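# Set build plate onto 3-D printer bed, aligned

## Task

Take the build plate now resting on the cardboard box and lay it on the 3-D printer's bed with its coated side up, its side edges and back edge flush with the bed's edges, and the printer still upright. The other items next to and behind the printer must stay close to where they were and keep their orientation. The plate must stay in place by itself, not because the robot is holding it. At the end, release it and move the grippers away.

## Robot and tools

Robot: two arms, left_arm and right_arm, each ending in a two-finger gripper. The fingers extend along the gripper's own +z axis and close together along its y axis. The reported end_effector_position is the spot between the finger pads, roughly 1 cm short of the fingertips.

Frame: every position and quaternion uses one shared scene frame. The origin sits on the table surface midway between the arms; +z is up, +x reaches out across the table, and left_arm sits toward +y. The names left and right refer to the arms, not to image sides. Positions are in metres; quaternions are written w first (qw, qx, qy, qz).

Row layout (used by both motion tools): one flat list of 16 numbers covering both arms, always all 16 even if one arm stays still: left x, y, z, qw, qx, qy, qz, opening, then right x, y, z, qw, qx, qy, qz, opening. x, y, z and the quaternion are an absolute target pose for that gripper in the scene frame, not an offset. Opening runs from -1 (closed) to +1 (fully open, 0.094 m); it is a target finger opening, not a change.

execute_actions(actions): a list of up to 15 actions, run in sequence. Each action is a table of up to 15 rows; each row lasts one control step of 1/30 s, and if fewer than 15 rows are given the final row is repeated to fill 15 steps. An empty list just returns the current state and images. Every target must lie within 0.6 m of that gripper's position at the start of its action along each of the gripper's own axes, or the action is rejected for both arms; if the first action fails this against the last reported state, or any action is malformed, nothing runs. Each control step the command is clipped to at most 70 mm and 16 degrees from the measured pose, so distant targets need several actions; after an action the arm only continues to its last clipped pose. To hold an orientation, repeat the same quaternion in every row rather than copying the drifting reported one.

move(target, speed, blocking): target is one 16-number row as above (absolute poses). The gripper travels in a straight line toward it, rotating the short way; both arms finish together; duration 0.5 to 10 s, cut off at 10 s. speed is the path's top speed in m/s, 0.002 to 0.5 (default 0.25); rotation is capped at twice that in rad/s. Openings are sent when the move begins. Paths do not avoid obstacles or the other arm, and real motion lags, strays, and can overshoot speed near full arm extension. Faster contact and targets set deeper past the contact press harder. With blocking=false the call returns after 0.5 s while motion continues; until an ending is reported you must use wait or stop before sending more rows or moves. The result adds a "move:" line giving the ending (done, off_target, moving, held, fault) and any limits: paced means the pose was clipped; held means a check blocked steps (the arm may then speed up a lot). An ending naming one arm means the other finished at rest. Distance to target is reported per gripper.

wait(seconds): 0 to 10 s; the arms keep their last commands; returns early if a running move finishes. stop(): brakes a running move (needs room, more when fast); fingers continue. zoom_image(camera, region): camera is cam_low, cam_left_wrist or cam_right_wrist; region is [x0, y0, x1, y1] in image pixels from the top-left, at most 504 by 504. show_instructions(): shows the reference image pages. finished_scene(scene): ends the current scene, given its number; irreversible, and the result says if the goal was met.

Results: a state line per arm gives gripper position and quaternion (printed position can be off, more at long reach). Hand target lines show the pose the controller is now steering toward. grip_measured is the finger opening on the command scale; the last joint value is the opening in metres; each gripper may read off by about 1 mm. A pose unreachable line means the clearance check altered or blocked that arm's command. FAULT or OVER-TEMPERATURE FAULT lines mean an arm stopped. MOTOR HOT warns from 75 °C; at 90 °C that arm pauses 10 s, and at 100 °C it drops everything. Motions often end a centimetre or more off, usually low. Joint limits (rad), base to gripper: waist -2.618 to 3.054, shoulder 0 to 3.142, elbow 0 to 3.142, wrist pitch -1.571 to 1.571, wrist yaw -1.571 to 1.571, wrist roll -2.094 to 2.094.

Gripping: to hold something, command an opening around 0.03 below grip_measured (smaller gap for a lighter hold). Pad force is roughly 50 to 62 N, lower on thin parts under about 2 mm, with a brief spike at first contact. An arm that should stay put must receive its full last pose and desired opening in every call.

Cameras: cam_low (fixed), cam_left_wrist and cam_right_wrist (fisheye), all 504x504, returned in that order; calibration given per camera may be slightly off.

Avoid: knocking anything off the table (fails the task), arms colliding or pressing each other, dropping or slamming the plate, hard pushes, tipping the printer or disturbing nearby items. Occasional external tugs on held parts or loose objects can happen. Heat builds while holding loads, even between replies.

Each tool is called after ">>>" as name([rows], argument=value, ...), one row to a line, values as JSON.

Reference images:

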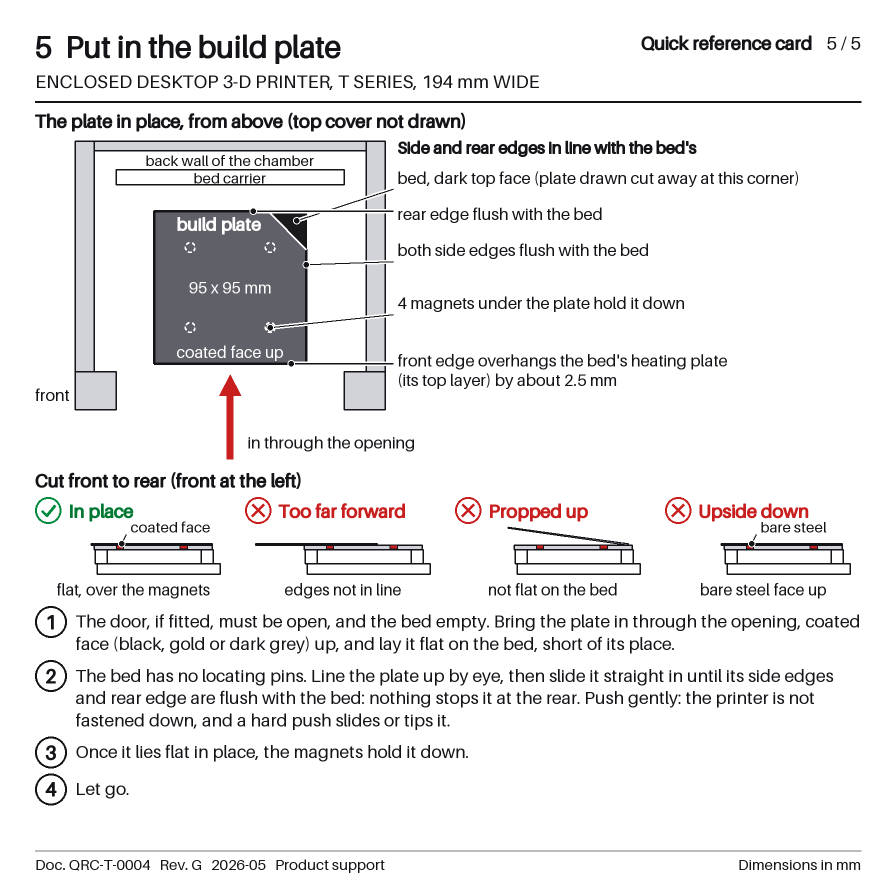

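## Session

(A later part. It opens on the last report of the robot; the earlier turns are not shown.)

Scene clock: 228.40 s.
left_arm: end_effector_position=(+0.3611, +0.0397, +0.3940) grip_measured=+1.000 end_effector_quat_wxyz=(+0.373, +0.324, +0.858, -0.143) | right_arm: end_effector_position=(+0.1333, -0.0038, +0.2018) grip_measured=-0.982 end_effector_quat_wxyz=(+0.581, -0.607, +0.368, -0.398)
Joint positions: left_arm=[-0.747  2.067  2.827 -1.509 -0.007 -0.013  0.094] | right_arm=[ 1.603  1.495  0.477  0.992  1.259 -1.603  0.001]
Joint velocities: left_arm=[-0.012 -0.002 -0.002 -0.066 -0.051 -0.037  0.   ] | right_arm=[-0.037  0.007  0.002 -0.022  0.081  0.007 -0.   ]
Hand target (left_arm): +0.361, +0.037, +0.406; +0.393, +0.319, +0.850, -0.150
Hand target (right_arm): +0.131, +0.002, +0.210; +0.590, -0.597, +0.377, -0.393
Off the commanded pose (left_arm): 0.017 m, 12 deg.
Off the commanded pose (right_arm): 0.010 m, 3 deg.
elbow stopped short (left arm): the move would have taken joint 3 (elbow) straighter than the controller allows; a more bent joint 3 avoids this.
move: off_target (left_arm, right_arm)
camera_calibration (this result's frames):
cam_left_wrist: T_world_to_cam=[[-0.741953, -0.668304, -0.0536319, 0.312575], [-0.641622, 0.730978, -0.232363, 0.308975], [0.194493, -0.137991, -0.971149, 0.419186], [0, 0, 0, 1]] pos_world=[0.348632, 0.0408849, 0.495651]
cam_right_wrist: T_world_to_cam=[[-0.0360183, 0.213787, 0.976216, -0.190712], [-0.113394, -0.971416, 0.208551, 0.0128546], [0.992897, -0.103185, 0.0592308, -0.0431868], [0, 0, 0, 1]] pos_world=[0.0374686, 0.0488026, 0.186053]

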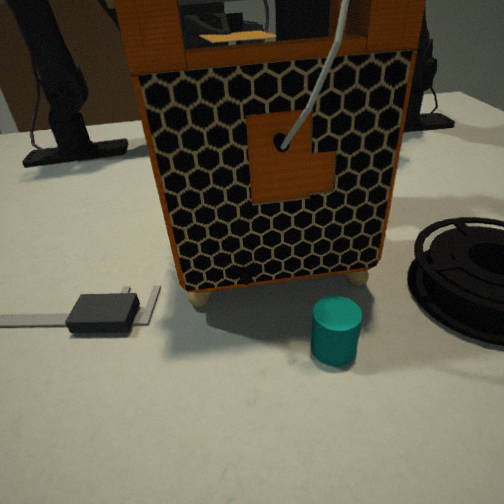

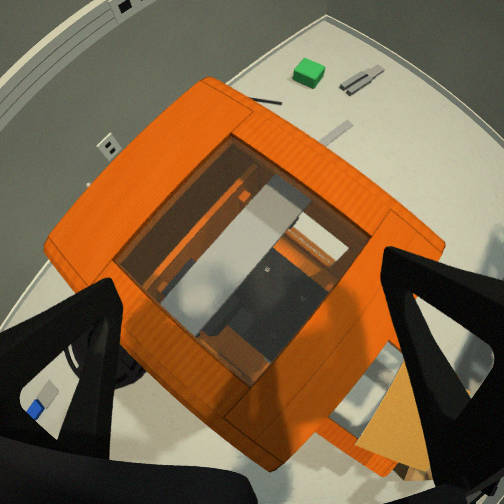

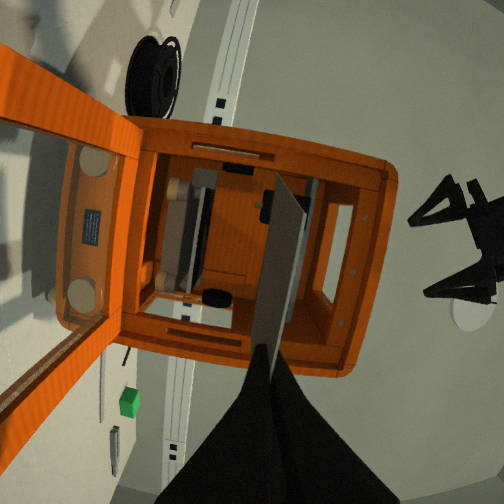

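>>> move(target=[0.21,0.05,0.40,0.633,0.133,0.755,-0.112,1,0.13,0.0,0.185,0.593,-0.593,0.385,-0.385,-1], speed=0.2)

>>> move(target=[0.21,0.04,0.31,0.633,0.133,0.755,-0.112,1,0.13,0.0,0.185,0.593,-0.593,0.385,-0.385,-1], speed=0.15)

Scene clock: 250.87 s.
left_arm: end_effector_position=(+0.2072, +0.0390, +0.3958) grip_measured=+1.000 end_effector_quat_wxyz=(+0.630, +0.143, +0.756, -0.106) | right_arm: end_effector_position=(+0.1330, +0.0022, +0.1915) grip_measured=-0.982 end_effector_quat_wxyz=(+0.593, -0.592, +0.384, -0.386)
Joint positions: left_arm=[-1.478  1.3    1.397 -0.502 -1.082 -0.342  0.094] | right_arm=[ 1.603  1.585  0.477  1.117  1.265 -1.581  0.001]
Joint velocities: left_arm=[-0.012 -0.017 -0.002  0.066 -0.037 -0.022  0.   ] | right_arm=[-0.012  0.007  0.012 -0.007  0.007 -0.051 -0.   ]
Hand target (left_arm): +0.206, +0.047, +0.402; +0.636, +0.133, +0.752, -0.109
Hand target (right_arm): +0.130, -0.000, +0.186; +0.593, -0.593, +0.385, -0.385
Off the commanded pose (left_arm): 0.012 m, 1 deg.
Off the commanded pose (right_arm): 0.007 m, 0 deg.
move: off_target (left_arm)
camera_calibration (this result's frames):
cam_left_wrist: T_world_to_cam=[[-0.406229, -0.904608, -0.129082, 0.167584], [-0.601078, 0.370936, -0.707892, 0.405017], [0.688246, -0.209978, -0.694426, 0.241652], [0, 0, 0, 1]] pos_world=[0.145209, 0.0521042, 0.476149]
cam_right_wrist: T_world_to_cam=[[-0.0224349, 0.16097, 0.986704, -0.185634], [-0.117471, -0.98054, 0.157294, 0.0311998], [0.992823, -0.11238, 0.0409077, -0.0380892], [0, 0, 0, 1]] pos_world=[0.0373162, 0.0561938, 0.179817]

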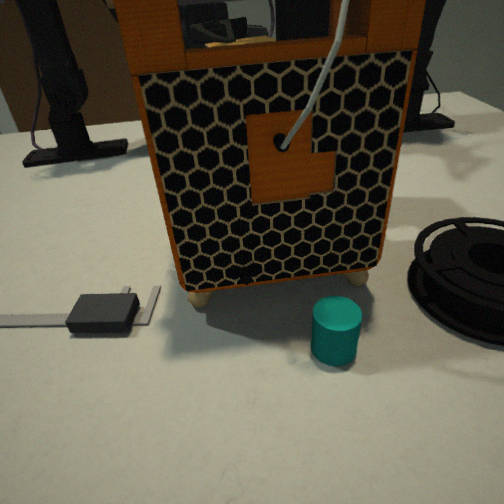

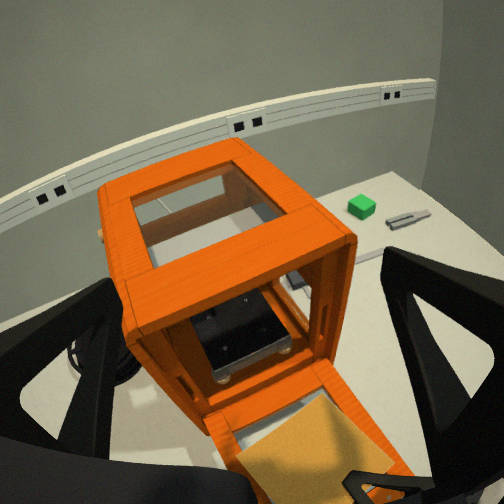

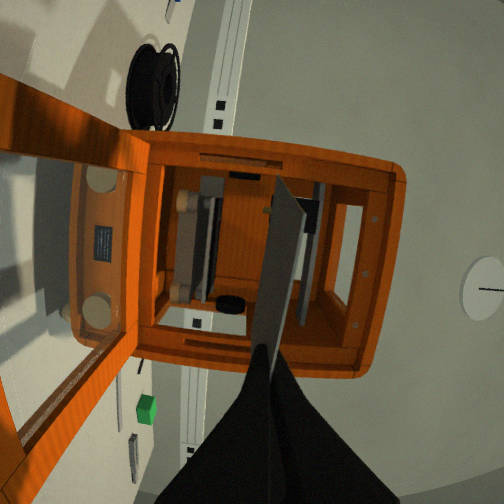

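Scene clock: 252.13 s.
left_arm: end_effector_position=(+0.2075, +0.0362, +0.3070) grip_measured=+1.000 end_effector_quat_wxyz=(+0.630, +0.139, +0.757, -0.109) | right_arm: end_effector_position=(+0.1330, +0.0022, +0.1915) grip_measured=-0.982 end_effector_quat_wxyz=(+0.594, -0.592, +0.385, -0.386)
Joint positions: left_arm=[-1.478  1.254  1.005 -0.153 -1.082 -0.349  0.094] | right_arm=[ 1.603  1.585  0.477  1.118  1.265 -1.581  0.001]
Joint velocities: left_arm=[-0.012  0.002 -0.007 -0.037 -0.051  0.022  0.   ] | right_arm=[-0.017 -0.002 -0.012  0.037 -0.051 -0.051 -0.   ]
Hand target (left_arm): +0.210, +0.042, +0.310; +0.632, +0.133, +0.755, -0.112
Hand target (right_arm): +0.130, -0.000, +0.185; +0.593, -0.593, +0.385, -0.385
Off the commanded pose (left_arm): 0.005 m, 1 deg.
Off the commanded pose (right_arm): 0.008 m, 0 deg.
move: done
camera_calibration (this result's frames):
cam_left_wrist: T_world_to_cam=[[-0.405336, -0.906287, -0.119778, 0.150729], [-0.602978, 0.363532, -0.710114, 0.344753], [0.68711, -0.215611, -0.693824, 0.179498], [0, 0, 0, 1]] pos_world=[0.14564, 0.0499763, 0.387407]
cam_right_wrist: T_world_to_cam=[[-0.0223503, 0.160222, 0.986828, -0.185761], [-0.117458, -0.980659, 0.15656, 0.0313231], [0.992826, -0.112411, 0.0407374, -0.038061], [0, 0, 0, 1]] pos_world=[0.0373153, 0.0562018, 0.17996]

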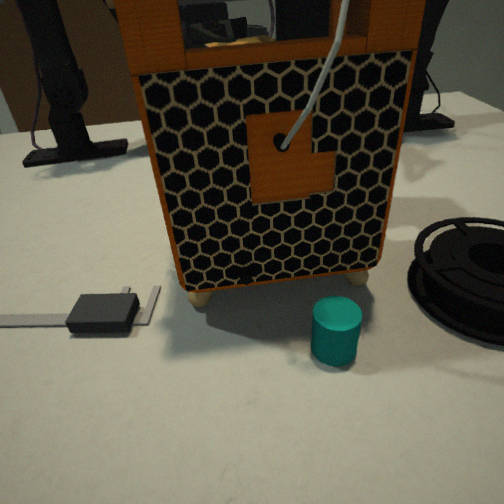

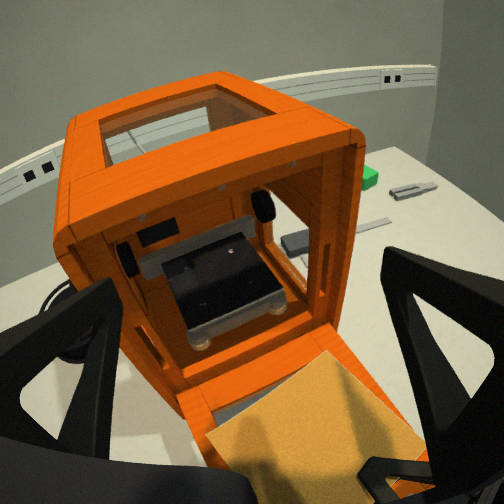

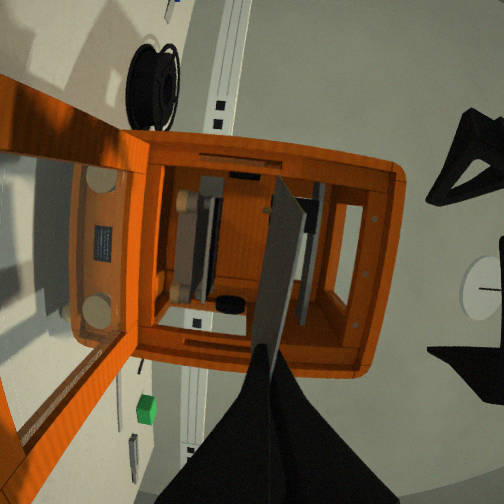

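Great view.

>>> zoom_image(camera="cam_left_wrist", region=[130,200,430,500])

>>> zoom_image(camera="cam_left_wrist", region=[140,200,308,368])

Region (130, 200, 430, 500) of cam_left_wrist's 504x504 image, scaled by 1.680, with more detail than that image has.

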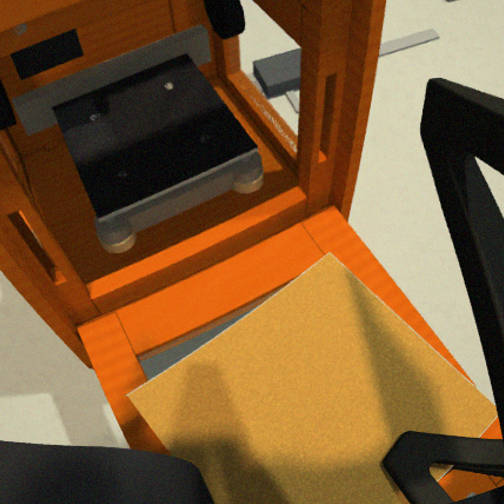

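Region (140, 200, 308, 368) of cam_left_wrist's 504x504 image, scaled by 3.000, with more detail than that image has.

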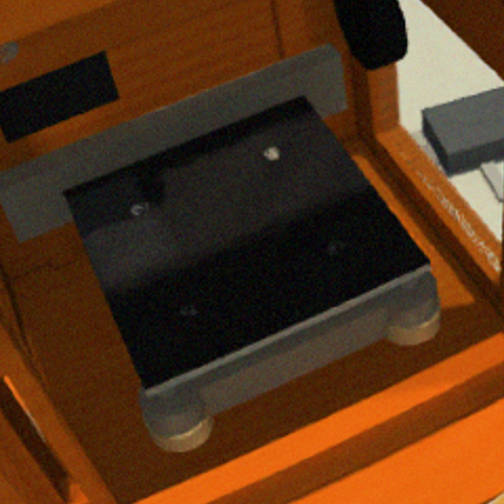

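>>> move(target=[0.2075,0.0362,0.307,0.63,0.139,0.757,-0.109,1,0.23,0.008,0.172,0.555,-0.555,0.438,-0.438,-1], speed=0.08)

>>> zoom_image(camera="cam_left_wrist", region=[130,200,382,452])

Scene clock: 295.63 s.
left_arm: end_effector_position=(+0.2075, +0.0361, +0.3074) grip_measured=+1.000 end_effector_quat_wxyz=(+0.630, +0.139, +0.756, -0.110) | right_arm: end_effector_position=(+0.2258, +0.0005, +0.1626) grip_measured=-0.982 end_effector_quat_wxyz=(+0.536, -0.572, +0.431, -0.447)
Joint positions: left_arm=[-1.478  1.254  1.005 -0.15  -1.082 -0.348  0.094] | right_arm=[ 1.305  1.774  0.583  1.125  1.154 -1.56   0.001]
Joint velocities: left_arm=[ 0.017 -0.012  0.007  0.066 -0.066 -0.066  0.   ] | right_arm=[-0.012 -0.002  0.017 -0.022 -0.022 -0.022 -0.001]
Hand target (left_arm): +0.208, +0.036, +0.307; +0.630, +0.139, +0.757, -0.109
Hand target (right_arm): +0.229, +0.008, +0.171; +0.553, -0.558, +0.441, -0.435
Off the commanded pose (left_arm): 0.000 m, 0 deg.
Off the commanded pose (right_arm): 0.013 m, 3 deg.
move: off_target (right_arm)
camera_calibration (this result's frames):
cam_left_wrist: T_world_to_cam=[[-0.405447, -0.906393, -0.118594, 0.150299], [-0.602433, 0.362521, -0.711093, 0.345314], [0.687522, -0.216865, -0.693024, 0.179428], [0, 0, 0, 1]] pos_world=[0.145606, 0.0499579, 0.387723]
cam_right_wrist: T_world_to_cam=[[0.0250446, 0.214948, 0.976304, -0.163832], [-0.293874, -0.931877, 0.212705, 0.0757111], [0.955516, -0.292237, 0.0398292, -0.120564], [0, 0, 0, 1]] pos_world=[0.141553, 0.0705356, 0.148648]

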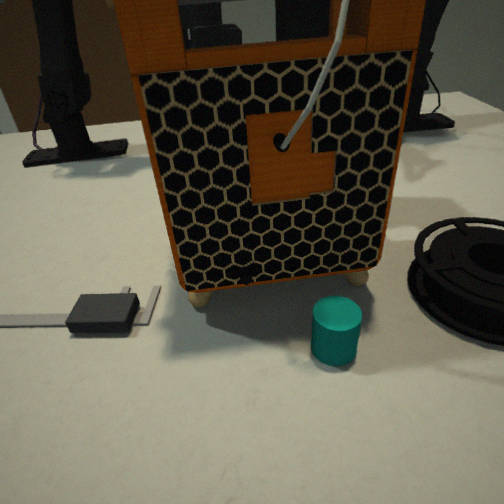

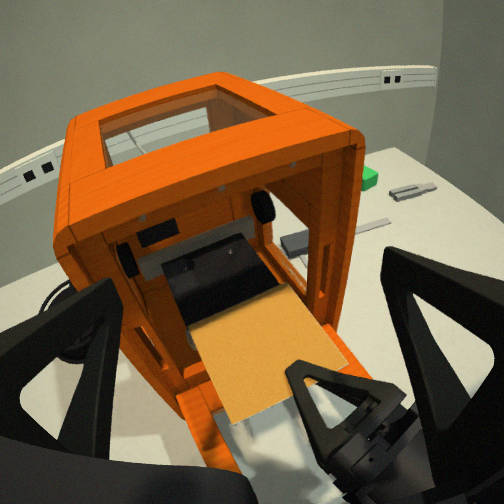

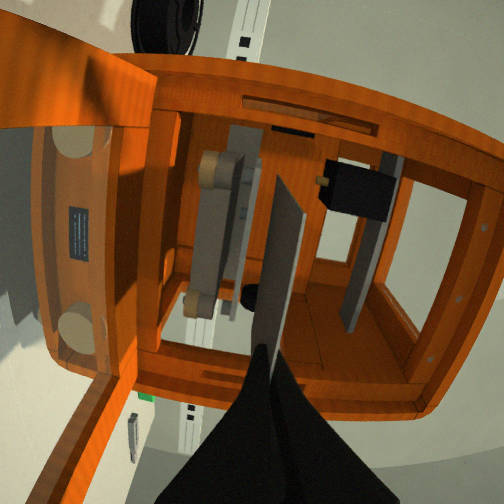

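Region (130, 200, 382, 452) of cam_left_wrist's 504x504 image, scaled by 2.000, with more detail than that image has.

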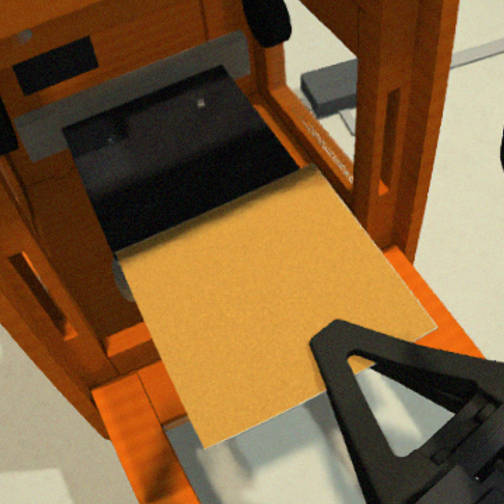

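>>> move(target=[0.2075,0.0362,0.307,0.63,0.139,0.757,-0.109,1,0.298,0.014,0.178,0.555,-0.555,0.438,-0.438,-1], speed=0.05)

>>> zoom_image(camera="cam_left_wrist", region=[140,200,340,400])

Scene clock: 305.40 s.
left_arm: end_effector_position=(+0.2075, +0.0361, +0.3074) grip_measured=+1.000 end_effector_quat_wxyz=(+0.630, +0.139, +0.756, -0.110) | right_arm: end_effector_position=(+0.2922, +0.0083, +0.1702) grip_measured=-0.982 end_effector_quat_wxyz=(+0.546, -0.562, +0.438, -0.441)
Joint positions: left_arm=[-1.478  1.254  1.005 -0.15  -1.082 -0.348  0.094] | right_arm=[ 1.102  1.839  0.696  1.116  0.954 -1.565  0.001]
Joint velocities: left_arm=[-0.027 -0.002 -0.007  0.007 -0.037 -0.037  0.   ] | right_arm=[-0.007  0.002 -0.002 -0.037 -0.022  0.095 -0.   ]
Hand target (left_arm): +0.207, +0.036, +0.307; +0.630, +0.139, +0.757, -0.109
Hand target (right_arm): +0.297, +0.014, +0.177; +0.554, -0.556, +0.440, -0.437
Off the commanded pose (left_arm): 0.000 m, 0 deg.
Off the commanded pose (right_arm): 0.011 m, 1 deg.
move: off_target (right_arm)
camera_calibration (this result's frames):
cam_left_wrist: T_world_to_cam=[[-0.405447, -0.906393, -0.118594, 0.150299], [-0.602433, 0.362521, -0.711093, 0.345314], [0.687522, -0.216865, -0.693024, 0.179428], [0, 0, 0, 1]] pos_world=[0.145606, 0.0499579, 0.387723]
cam_right_wrist: T_world_to_cam=[[0.022732, 0.181006, 0.983219, -0.174855], [-0.296647, -0.93796, 0.179533, 0.107415], [0.954717, -0.29575, 0.0323733, -0.180514], [0, 0, 0, 1]] pos_world=[0.208179, 0.0790141, 0.15848]

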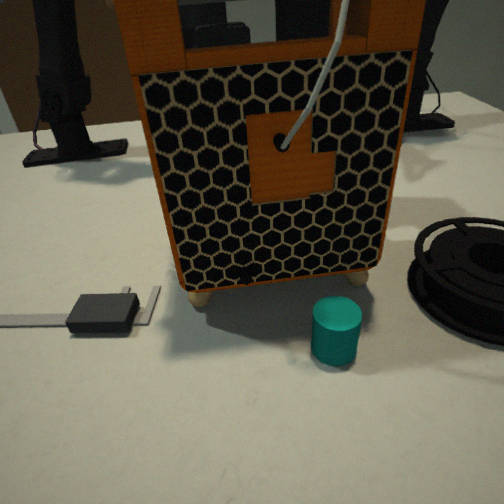

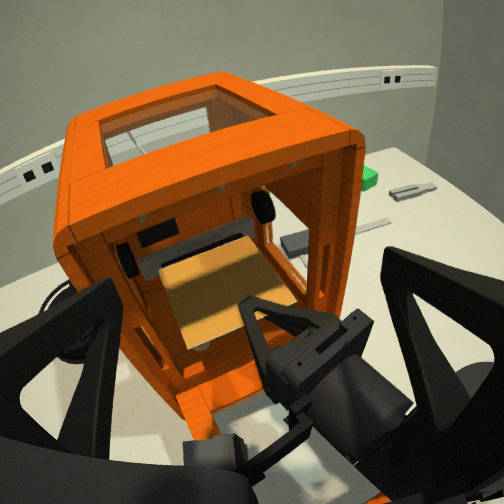

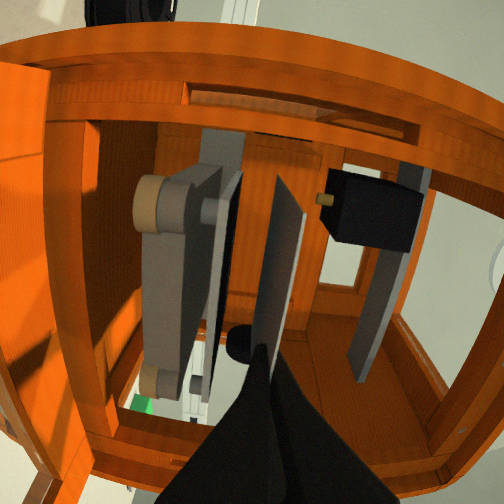

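Region (140, 200, 340, 400) of cam_left_wrist's 504x504 image, scaled by 2.520, with more detail than that image has.

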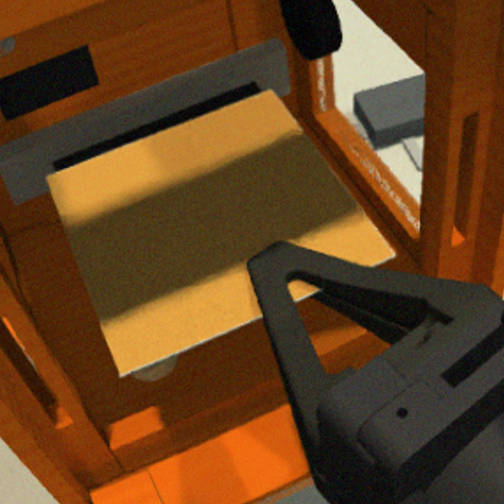

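>>> move(target=[0.2075,0.0362,0.307,0.63,0.139,0.757,-0.109,1,0.296,0.012,0.158,0.555,-0.555,0.438,-0.438,-1], speed=0.02)

>>> zoom_image(camera="cam_left_wrist", region=[140,200,340,400])

Scene clock: 318.33 s.
left_arm: end_effector_position=(+0.2075, +0.0361, +0.3074) grip_measured=+1.000 end_effector_quat_wxyz=(+0.630, +0.139, +0.756, -0.110) | right_arm: end_effector_position=(+0.2933, +0.0118, +0.1561) grip_measured=-0.982 end_effector_quat_wxyz=(+0.548, -0.561, +0.438, -0.439)
Joint positions: left_arm=[-1.478  1.254  1.005 -0.15  -1.082 -0.348  0.094] | right_arm=[ 1.102  1.905  0.696  1.188  0.951 -1.566  0.001]
Joint velocities: left_arm=[ 0.017 -0.022 -0.002 -0.022  0.007  0.022  0.   ] | right_arm=[-0.002 -0.007  0.017  0.022 -0.007  0.11  -0.   ]
Hand target (left_arm): +0.207, +0.036, +0.307; +0.630, +0.139, +0.757, -0.109
Hand target (right_arm): +0.296, +0.012, +0.158; +0.555, -0.555, +0.438, -0.438
Off the commanded pose (left_arm): 0.000 m, 0 deg.
Off the commanded pose (right_arm): 0.003 m, 1 deg.
move: done
camera_calibration (this result's frames):
cam_left_wrist: T_world_to_cam=[[-0.405447, -0.906393, -0.118594, 0.150299], [-0.602433, 0.362521, -0.711093, 0.345314], [0.687522, -0.216865, -0.693024, 0.179428], [0, 0, 0, 1]] pos_world=[0.145606, 0.0499579, 0.387723]
cam_right_wrist: T_world_to_cam=[[0.020009, 0.177276, 0.983958, -0.160911], [-0.29416, -0.93955, 0.175257, 0.113553], [0.955547, -0.292947, 0.033348, -0.180492], [0, 0, 0, 1]] pos_world=[0.209091, 0.0823392, 0.144447]

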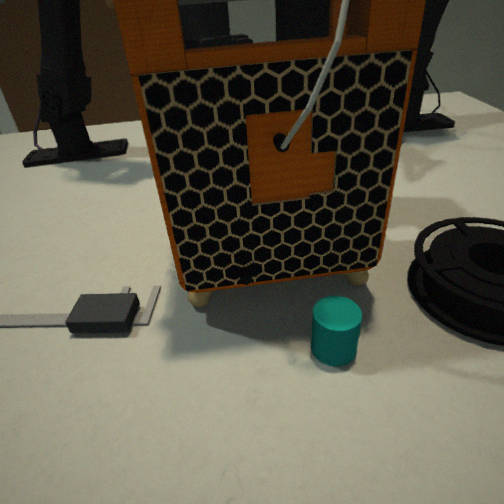

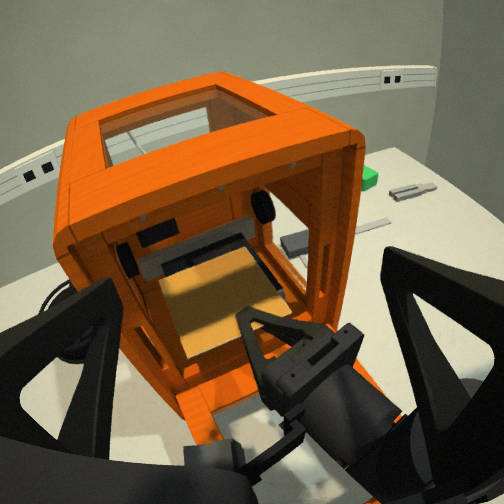

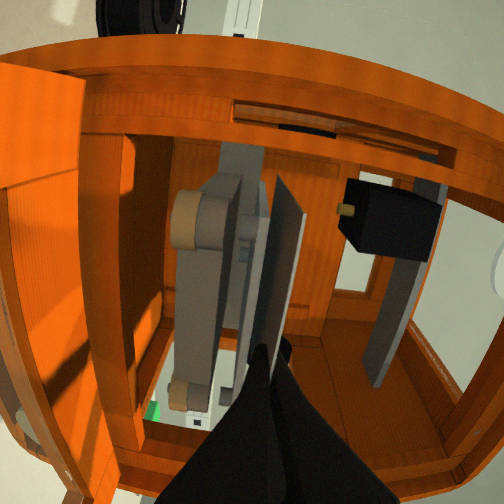

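Region (140, 200, 340, 400) of cam_left_wrist's 504x504 image, scaled by 2.520, with more detail than that image has.

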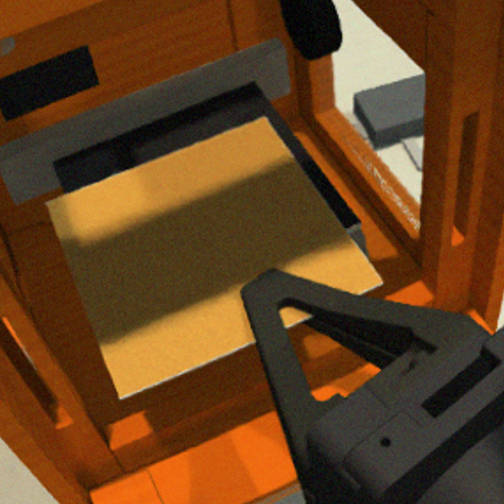

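>>> move(target=[0.2075,0.0362,0.307,0.63,0.139,0.757,-0.109,1,0.298,0.001,0.156,0.559,-0.559,0.433,-0.433,-1], speed=0.02)

>>> zoom_image(camera="cam_left_wrist", region=[140,200,340,400])

Scene clock: 340.87 s.
left_arm: end_effector_position=(+0.2075, +0.0361, +0.3074) grip_measured=+1.000 end_effector_quat_wxyz=(+0.630, +0.139, +0.756, -0.110) | right_arm: end_effector_position=(+0.2966, +0.0057, +0.1520) grip_measured=-0.982 end_effector_quat_wxyz=(+0.552, -0.564, +0.433, -0.435)
Joint positions: left_arm=[-1.478  1.254  1.005 -0.15  -1.082 -0.348  0.094] | right_arm=[ 1.08   1.905  0.664  1.222  0.912 -1.567  0.001]
Joint velocities: left_arm=[-0.002 -0.037 -0.012  0.007  0.066 -0.022  0.   ] | right_arm=[ 0.002 -0.012 -0.017 -0.081  0.037  0.037  0.001]
Hand target (left_arm): +0.207, +0.036, +0.307; +0.630, +0.139, +0.757, -0.109
Hand target (right_arm): +0.298, +0.001, +0.156; +0.559, -0.559, +0.433, -0.433
Off the commanded pose (left_arm): 0.000 m, 0 deg.
Off the commanded pose (right_arm): 0.006 m, 1 deg.
move: done
camera_calibration (this result's frames):
cam_left_wrist: T_world_to_cam=[[-0.405447, -0.906393, -0.118594, 0.150299], [-0.602433, 0.362521, -0.711093, 0.345314], [0.687522, -0.216865, -0.693024, 0.179428], [0, 0, 0, 1]] pos_world=[0.145606, 0.0499579, 0.387723]
cam_right_wrist: T_world_to_cam=[[0.0166156, 0.175936, 0.984261, -0.154938], [-0.279161, -0.944435, 0.17353, 0.105351], [0.960101, -0.277651, 0.0334221, -0.186755], [0, 0, 0, 1]] pos_world=[0.211288, 0.074904, 0.14046]

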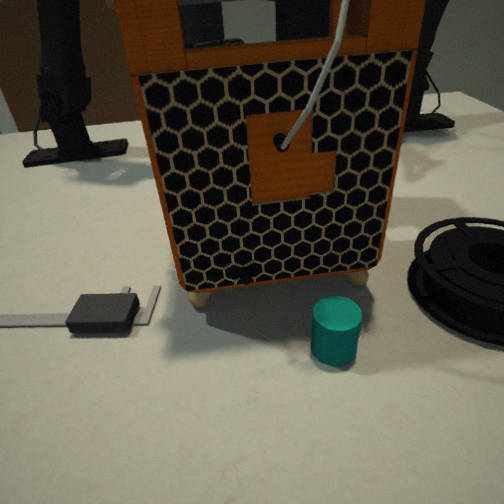

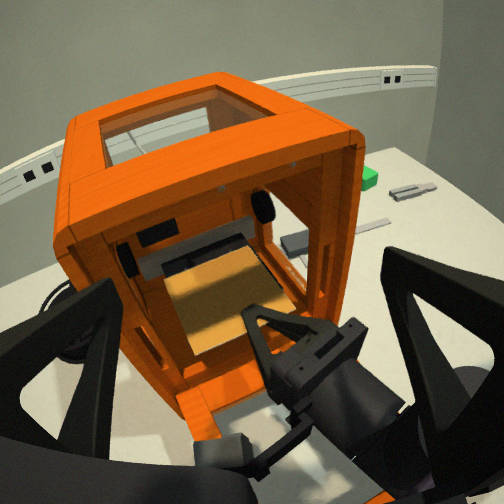

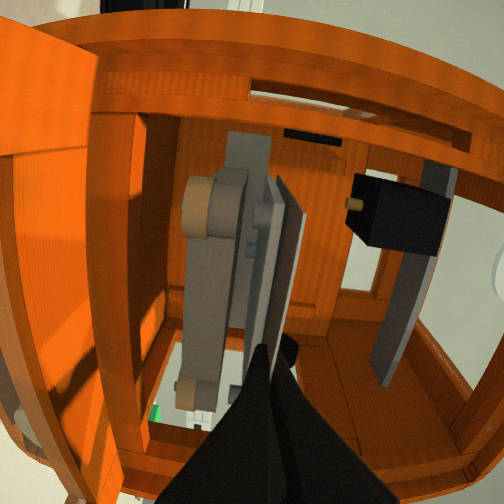

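Region (140, 200, 340, 400) of cam_left_wrist's 504x504 image, scaled by 2.520, with more detail than that image has.

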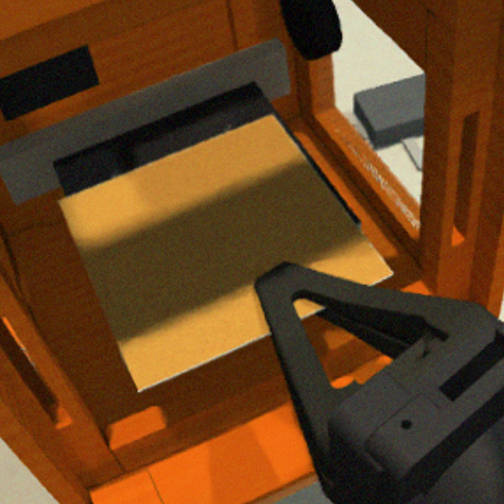

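>>> move(target=[0.2075,0.0362,0.307,0.63,0.139,0.757,-0.109,1,0.301,-0.003,0.156,0.558,-0.558,0.434,-0.434,-1], speed=0.02)

>>> zoom_image(camera="cam_left_wrist", region=[150,215,310,375])

Scene clock: 348.33 s.
left_arm: end_effector_position=(+0.2075, +0.0361, +0.3074) grip_measured=+1.000 end_effector_quat_wxyz=(+0.630, +0.139, +0.756, -0.110) | right_arm: end_effector_position=(+0.3008, +0.0034, +0.1528) grip_measured=-0.982 end_effector_quat_wxyz=(+0.553, -0.562, +0.435, -0.435)
Joint positions: left_arm=[-1.478  1.254  1.005 -0.15  -1.082 -0.348  0.094] | right_arm=[ 1.066  1.905  0.664  1.226  0.901 -1.567  0.001]
Joint velocities: left_arm=[ 0.012 -0.002 -0.017  0.007 -0.051 -0.022  0.   ] | right_arm=[ 0.017  0.002 -0.017  0.051 -0.037  0.022 -0.   ]
Hand target (left_arm): +0.207, +0.036, +0.307; +0.630, +0.139, +0.757, -0.109
Hand target (right_arm): +0.301, -0.003, +0.156; +0.558, -0.558, +0.435, -0.434
Off the commanded pose (left_arm): 0.000 m, 0 deg.
Off the commanded pose (right_arm): 0.007 m, 1 deg.
move: done
camera_calibration (this result's frames):
cam_left_wrist: T_world_to_cam=[[-0.405447, -0.906393, -0.118594, 0.150299], [-0.602433, 0.362521, -0.711093, 0.345314], [0.687522, -0.216865, -0.693024, 0.179428], [0, 0, 0, 1]] pos_world=[0.145606, 0.0499579, 0.387723]
cam_right_wrist: T_world_to_cam=[[0.015646, 0.172033, 0.984967, -0.155125], [-0.282306, -0.944249, 0.169405, 0.105804], [0.959197, -0.280712, 0.0337921, -0.191208], [0, 0, 0, 1]] pos_world=[0.215702, 0.0729175, 0.141331]

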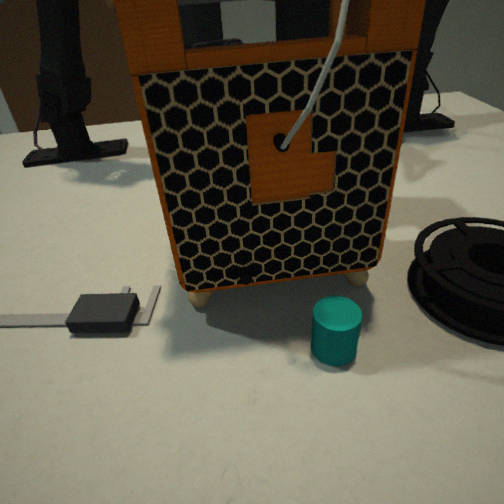

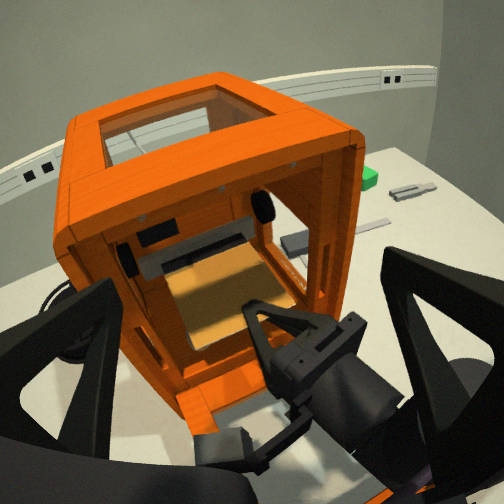

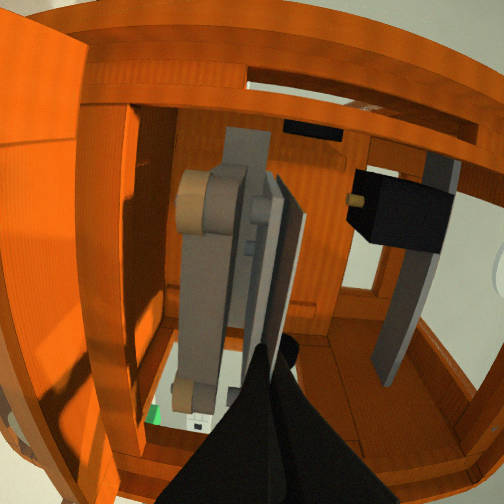

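Region (150, 215, 310, 375) of cam_left_wrist's 504x504 image, scaled by 3.150, with more detail than that image has.

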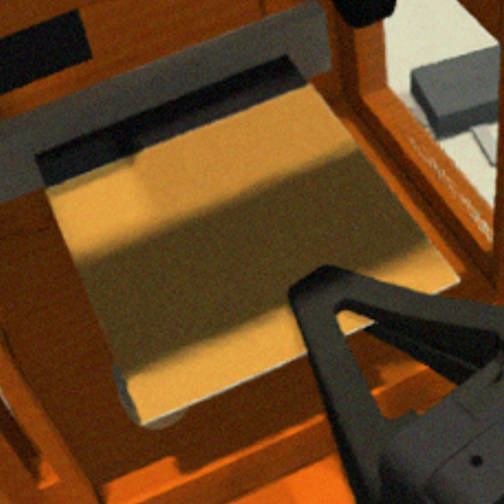

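>>> move(target=[0.2075,0.0362,0.307,0.63,0.139,0.757,-0.109,1,0.301,-0.003,0.1525,0.558,-0.558,0.434,-0.434,-1], speed=0.01)

>>> zoom_image(camera="cam_left_wrist", region=[150,215,310,375])

Scene clock: 362.07 s.
left_arm: end_effector_position=(+0.2075, +0.0361, +0.3074) grip_measured=+1.000 end_effector_quat_wxyz=(+0.630, +0.139, +0.756, -0.110) | right_arm: end_effector_position=(+0.3007, +0.0037, +0.1555) grip_measured=-0.982 end_effector_quat_wxyz=(+0.558, -0.557, +0.436, -0.434)
Joint positions: left_arm=[-1.478  1.254  1.005 -0.15  -1.082 -0.348  0.094] | right_arm=[ 1.066  1.905  0.664  1.242  0.9   -1.567  0.001]
Joint velocities: left_arm=[-0.017  0.017  0.007  0.051  0.022  0.022  0.   ] | right_arm=[ 0.017  0.002 -0.002  0.022  0.022 -0.081 -0.   ]
Hand target (left_arm): +0.207, +0.036, +0.307; +0.630, +0.139, +0.757, -0.109
Hand target (right_arm): +0.301, -0.003, +0.153; +0.558, -0.558, +0.435, -0.434
Off the commanded pose (left_arm): 0.000 m, 0 deg.
Off the commanded pose (right_arm): 0.007 m, 0 deg.
move: done
camera_calibration (this result's frames):
cam_left_wrist: T_world_to_cam=[[-0.405447, -0.906393, -0.118594, 0.150299], [-0.602433, 0.362521, -0.711093, 0.345314], [0.687522, -0.216865, -0.693024, 0.179428], [0, 0, 0, 1]] pos_world=[0.145606, 0.0499579, 0.387723]
cam_right_wrist: T_world_to_cam=[[0.00927293, 0.158328, 0.987343, -0.156286], [-0.282239, -0.946824, 0.154482, 0.107843], [0.959299, -0.280099, 0.0359066, -0.191563], [0, 0, 0, 1]] pos_world=[0.215653, 0.0731959, 0.144526]

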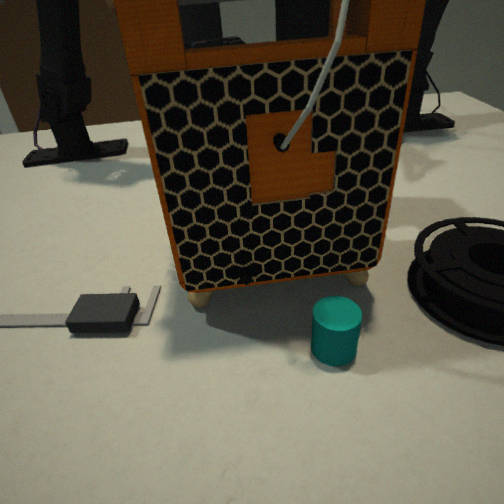

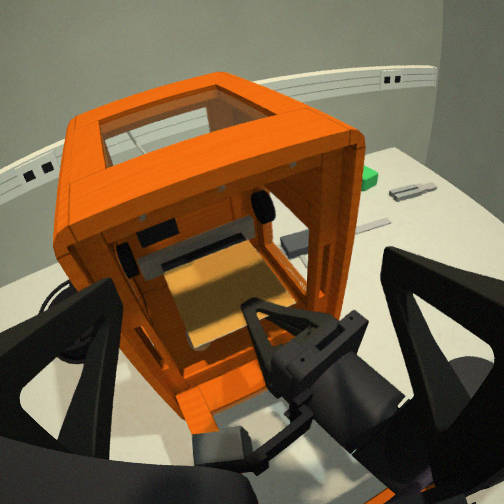

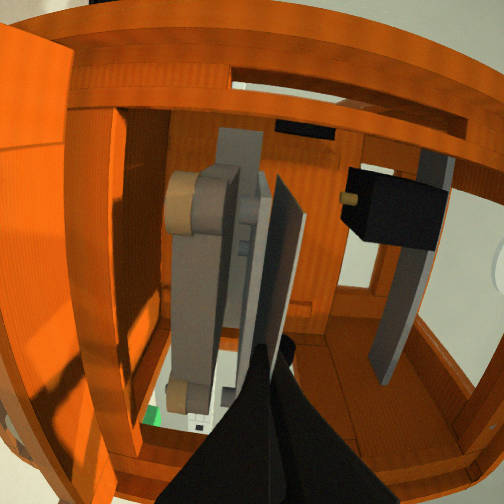

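Region (150, 215, 310, 375) of cam_left_wrist's 504x504 image, scaled by 3.150, with more detail than that image has.

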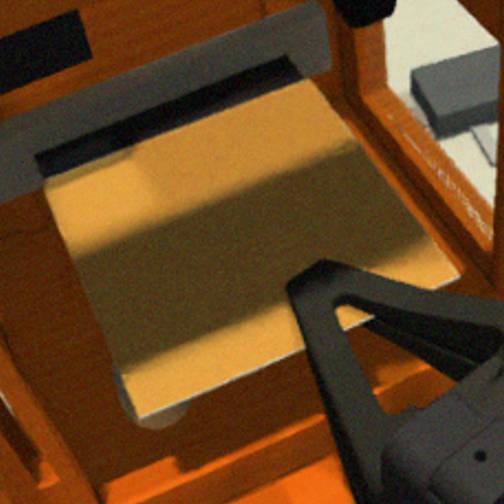

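>>> move(target=[0.2075,0.0362,0.307,0.63,0.139,0.757,-0.109,1,0.3025,-0.004,0.1475,0.549,-0.567,0.433,-0.436,-1], speed=0.01)

>>> zoom_image(camera="cam_left_wrist", region=[150,215,310,375])

Scene clock: 376.43 s.
left_arm: end_effector_position=(+0.2075, +0.0361, +0.3074) grip_measured=+1.000 end_effector_quat_wxyz=(+0.630, +0.139, +0.756, -0.110) | right_arm: end_effector_position=(+0.3005, +0.0045, +0.1548) grip_measured=-0.982 end_effector_quat_wxyz=(+0.558, -0.559, +0.434, -0.433)
Joint positions: left_arm=[-1.478  1.254  1.005 -0.15  -1.082 -0.348  0.094] | right_arm=[ 1.066  1.905  0.664  1.238  0.895 -1.567  0.001]
Joint velocities: left_arm=[ 0.002 -0.012  0.012  0.007 -0.051  0.007  0.   ] | right_arm=[-0.002  0.007 -0.002 -0.007  0.037 -0.022 -0.002]
Hand target (left_arm): +0.207, +0.036, +0.307; +0.630, +0.139, +0.757, -0.109
Hand target (right_arm): +0.302, -0.004, +0.148; +0.549, -0.567, +0.433, -0.436
Off the commanded pose (left_arm): 0.000 m, 0 deg.
Off the commanded pose (right_arm): 0.011 m, 1 deg.
move: off_target (right_arm)
camera_calibration (this result's frames):
cam_left_wrist: T_world_to_cam=[[-0.405447, -0.906393, -0.118594, 0.150299], [-0.602433, 0.362521, -0.711093, 0.345314], [0.687522, -0.216865, -0.693024, 0.179428], [0, 0, 0, 1]] pos_world=[0.145606, 0.0499579, 0.387723]
cam_right_wrist: T_world_to_cam=[[0.0100973, 0.161801, 0.986772, -0.155899], [-0.277657, -0.947563, 0.158213, 0.106688], [0.960627, -0.275581, 0.0353573, -0.191458], [0, 0, 0, 1]] pos_world=[0.215116, 0.0735561, 0.143726]

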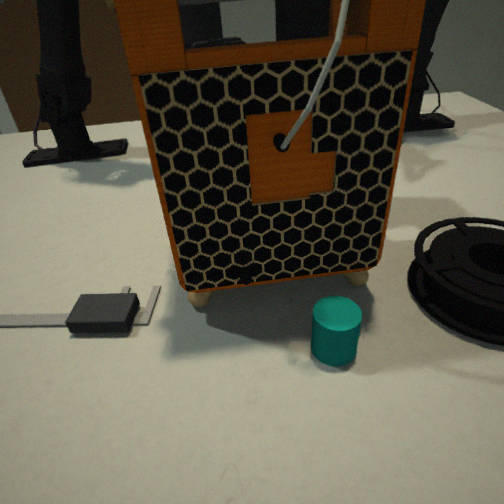

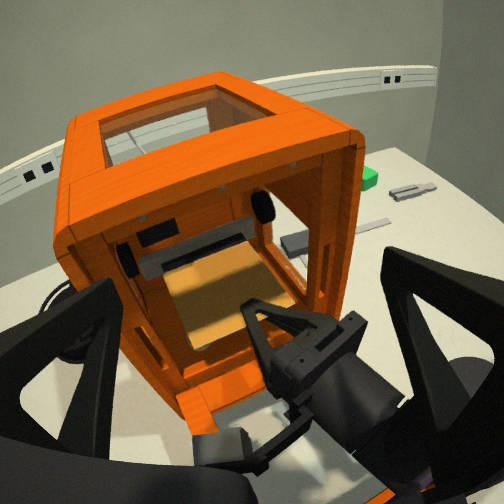

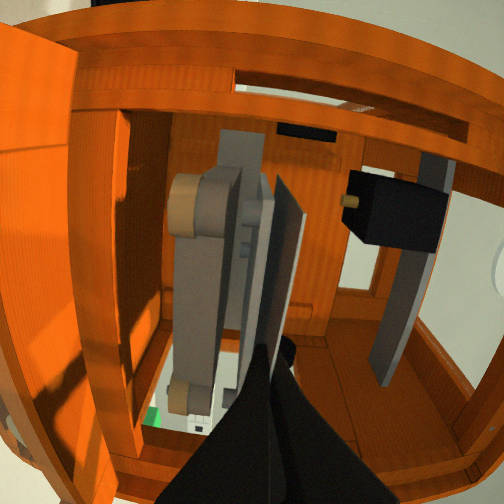

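Region (150, 215, 310, 375) of cam_left_wrist's 504x504 image, scaled by 3.150, with more detail than that image has.

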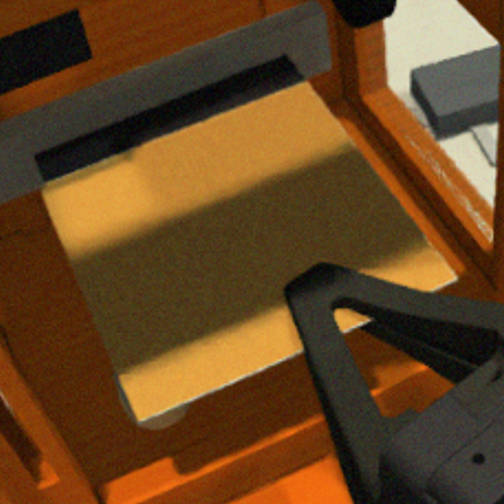

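>>> execute_actions([
  [[0.2075,0.0362,0.307,0.63,0.139,0.757,-0.109,1,0.3018,-0.0055,0.145,0.5465,-0.5695,0.433,-0.437,-1]],
])

Scene clock: 387.13 s.
left_arm: end_effector_position=(+0.2075, +0.0361, +0.3074) grip_measured=+1.000 end_effector_quat_wxyz=(+0.630, +0.139, +0.756, -0.110) | right_arm: end_effector_position=(+0.2996, +0.0020, +0.1510) grip_measured=-0.982 end_effector_quat_wxyz=(+0.555, -0.564, +0.432, -0.433)
Joint positions: left_arm=[-1.478  1.254  1.005 -0.15  -1.082 -0.348  0.094] | right_arm=[ 1.064  1.905  0.65   1.241  0.891 -1.569  0.001]
Joint velocities: left_arm=[-0.007 -0.007 -0.002  0.007 -0.022 -0.037  0.   ] | right_arm=[ 0.012 -0.007  0.017  0.051 -0.022 -0.022 -0.   ]
Hand target (left_arm): +0.207, +0.036, +0.307; +0.630, +0.139, +0.757, -0.109
Hand target (right_arm): +0.302, -0.006, +0.145; +0.546, -0.569, +0.433, -0.436
Off the commanded pose (left_arm): 0.000 m, 0 deg.
Off the commanded pose (right_arm): 0.010 m, 1 deg.
camera_calibration (this result's frames):
cam_left_wrist: T_world_to_cam=[[-0.405447, -0.906393, -0.118594, 0.150299], [-0.602433, 0.362521, -0.711093, 0.345314], [0.687522, -0.216865, -0.693024, 0.179428], [0, 0, 0, 1]] pos_world=[0.145606, 0.0499579, 0.387723]
cam_right_wrist: T_world_to_cam=[[0.0135526, 0.173231, 0.984788, -0.152509], [-0.274467, -0.946404, 0.170256, 0.101967], [0.961501, -0.272599, 0.0347201, -0.191297], [0, 0, 0, 1]] pos_world=[0.213985, 0.0707742, 0.13947]

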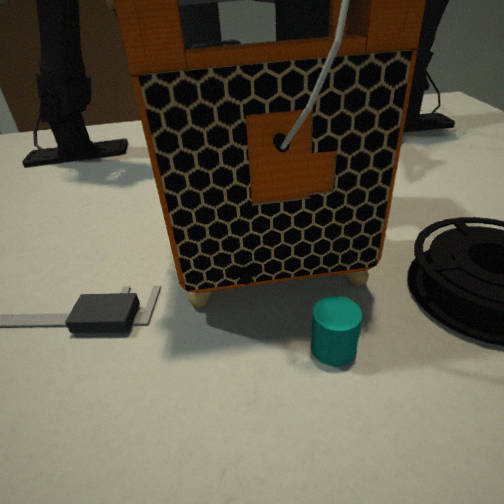

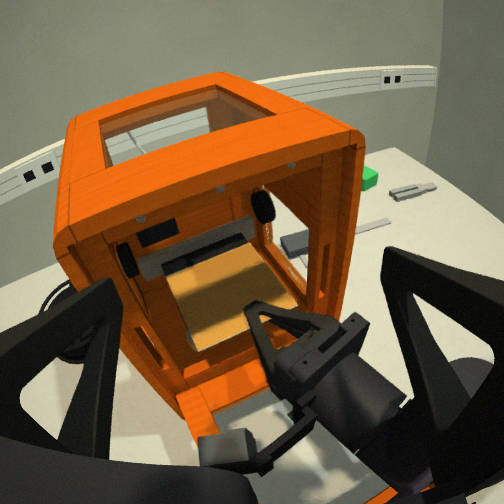

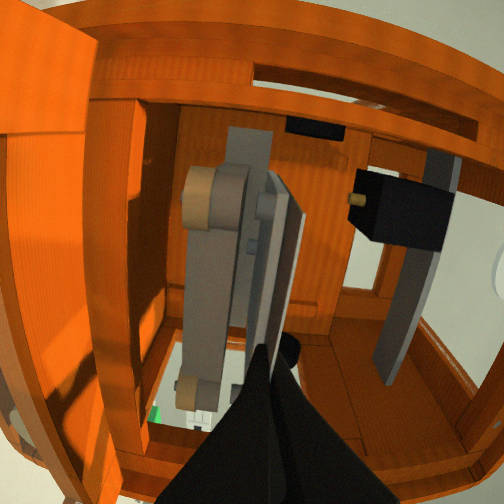

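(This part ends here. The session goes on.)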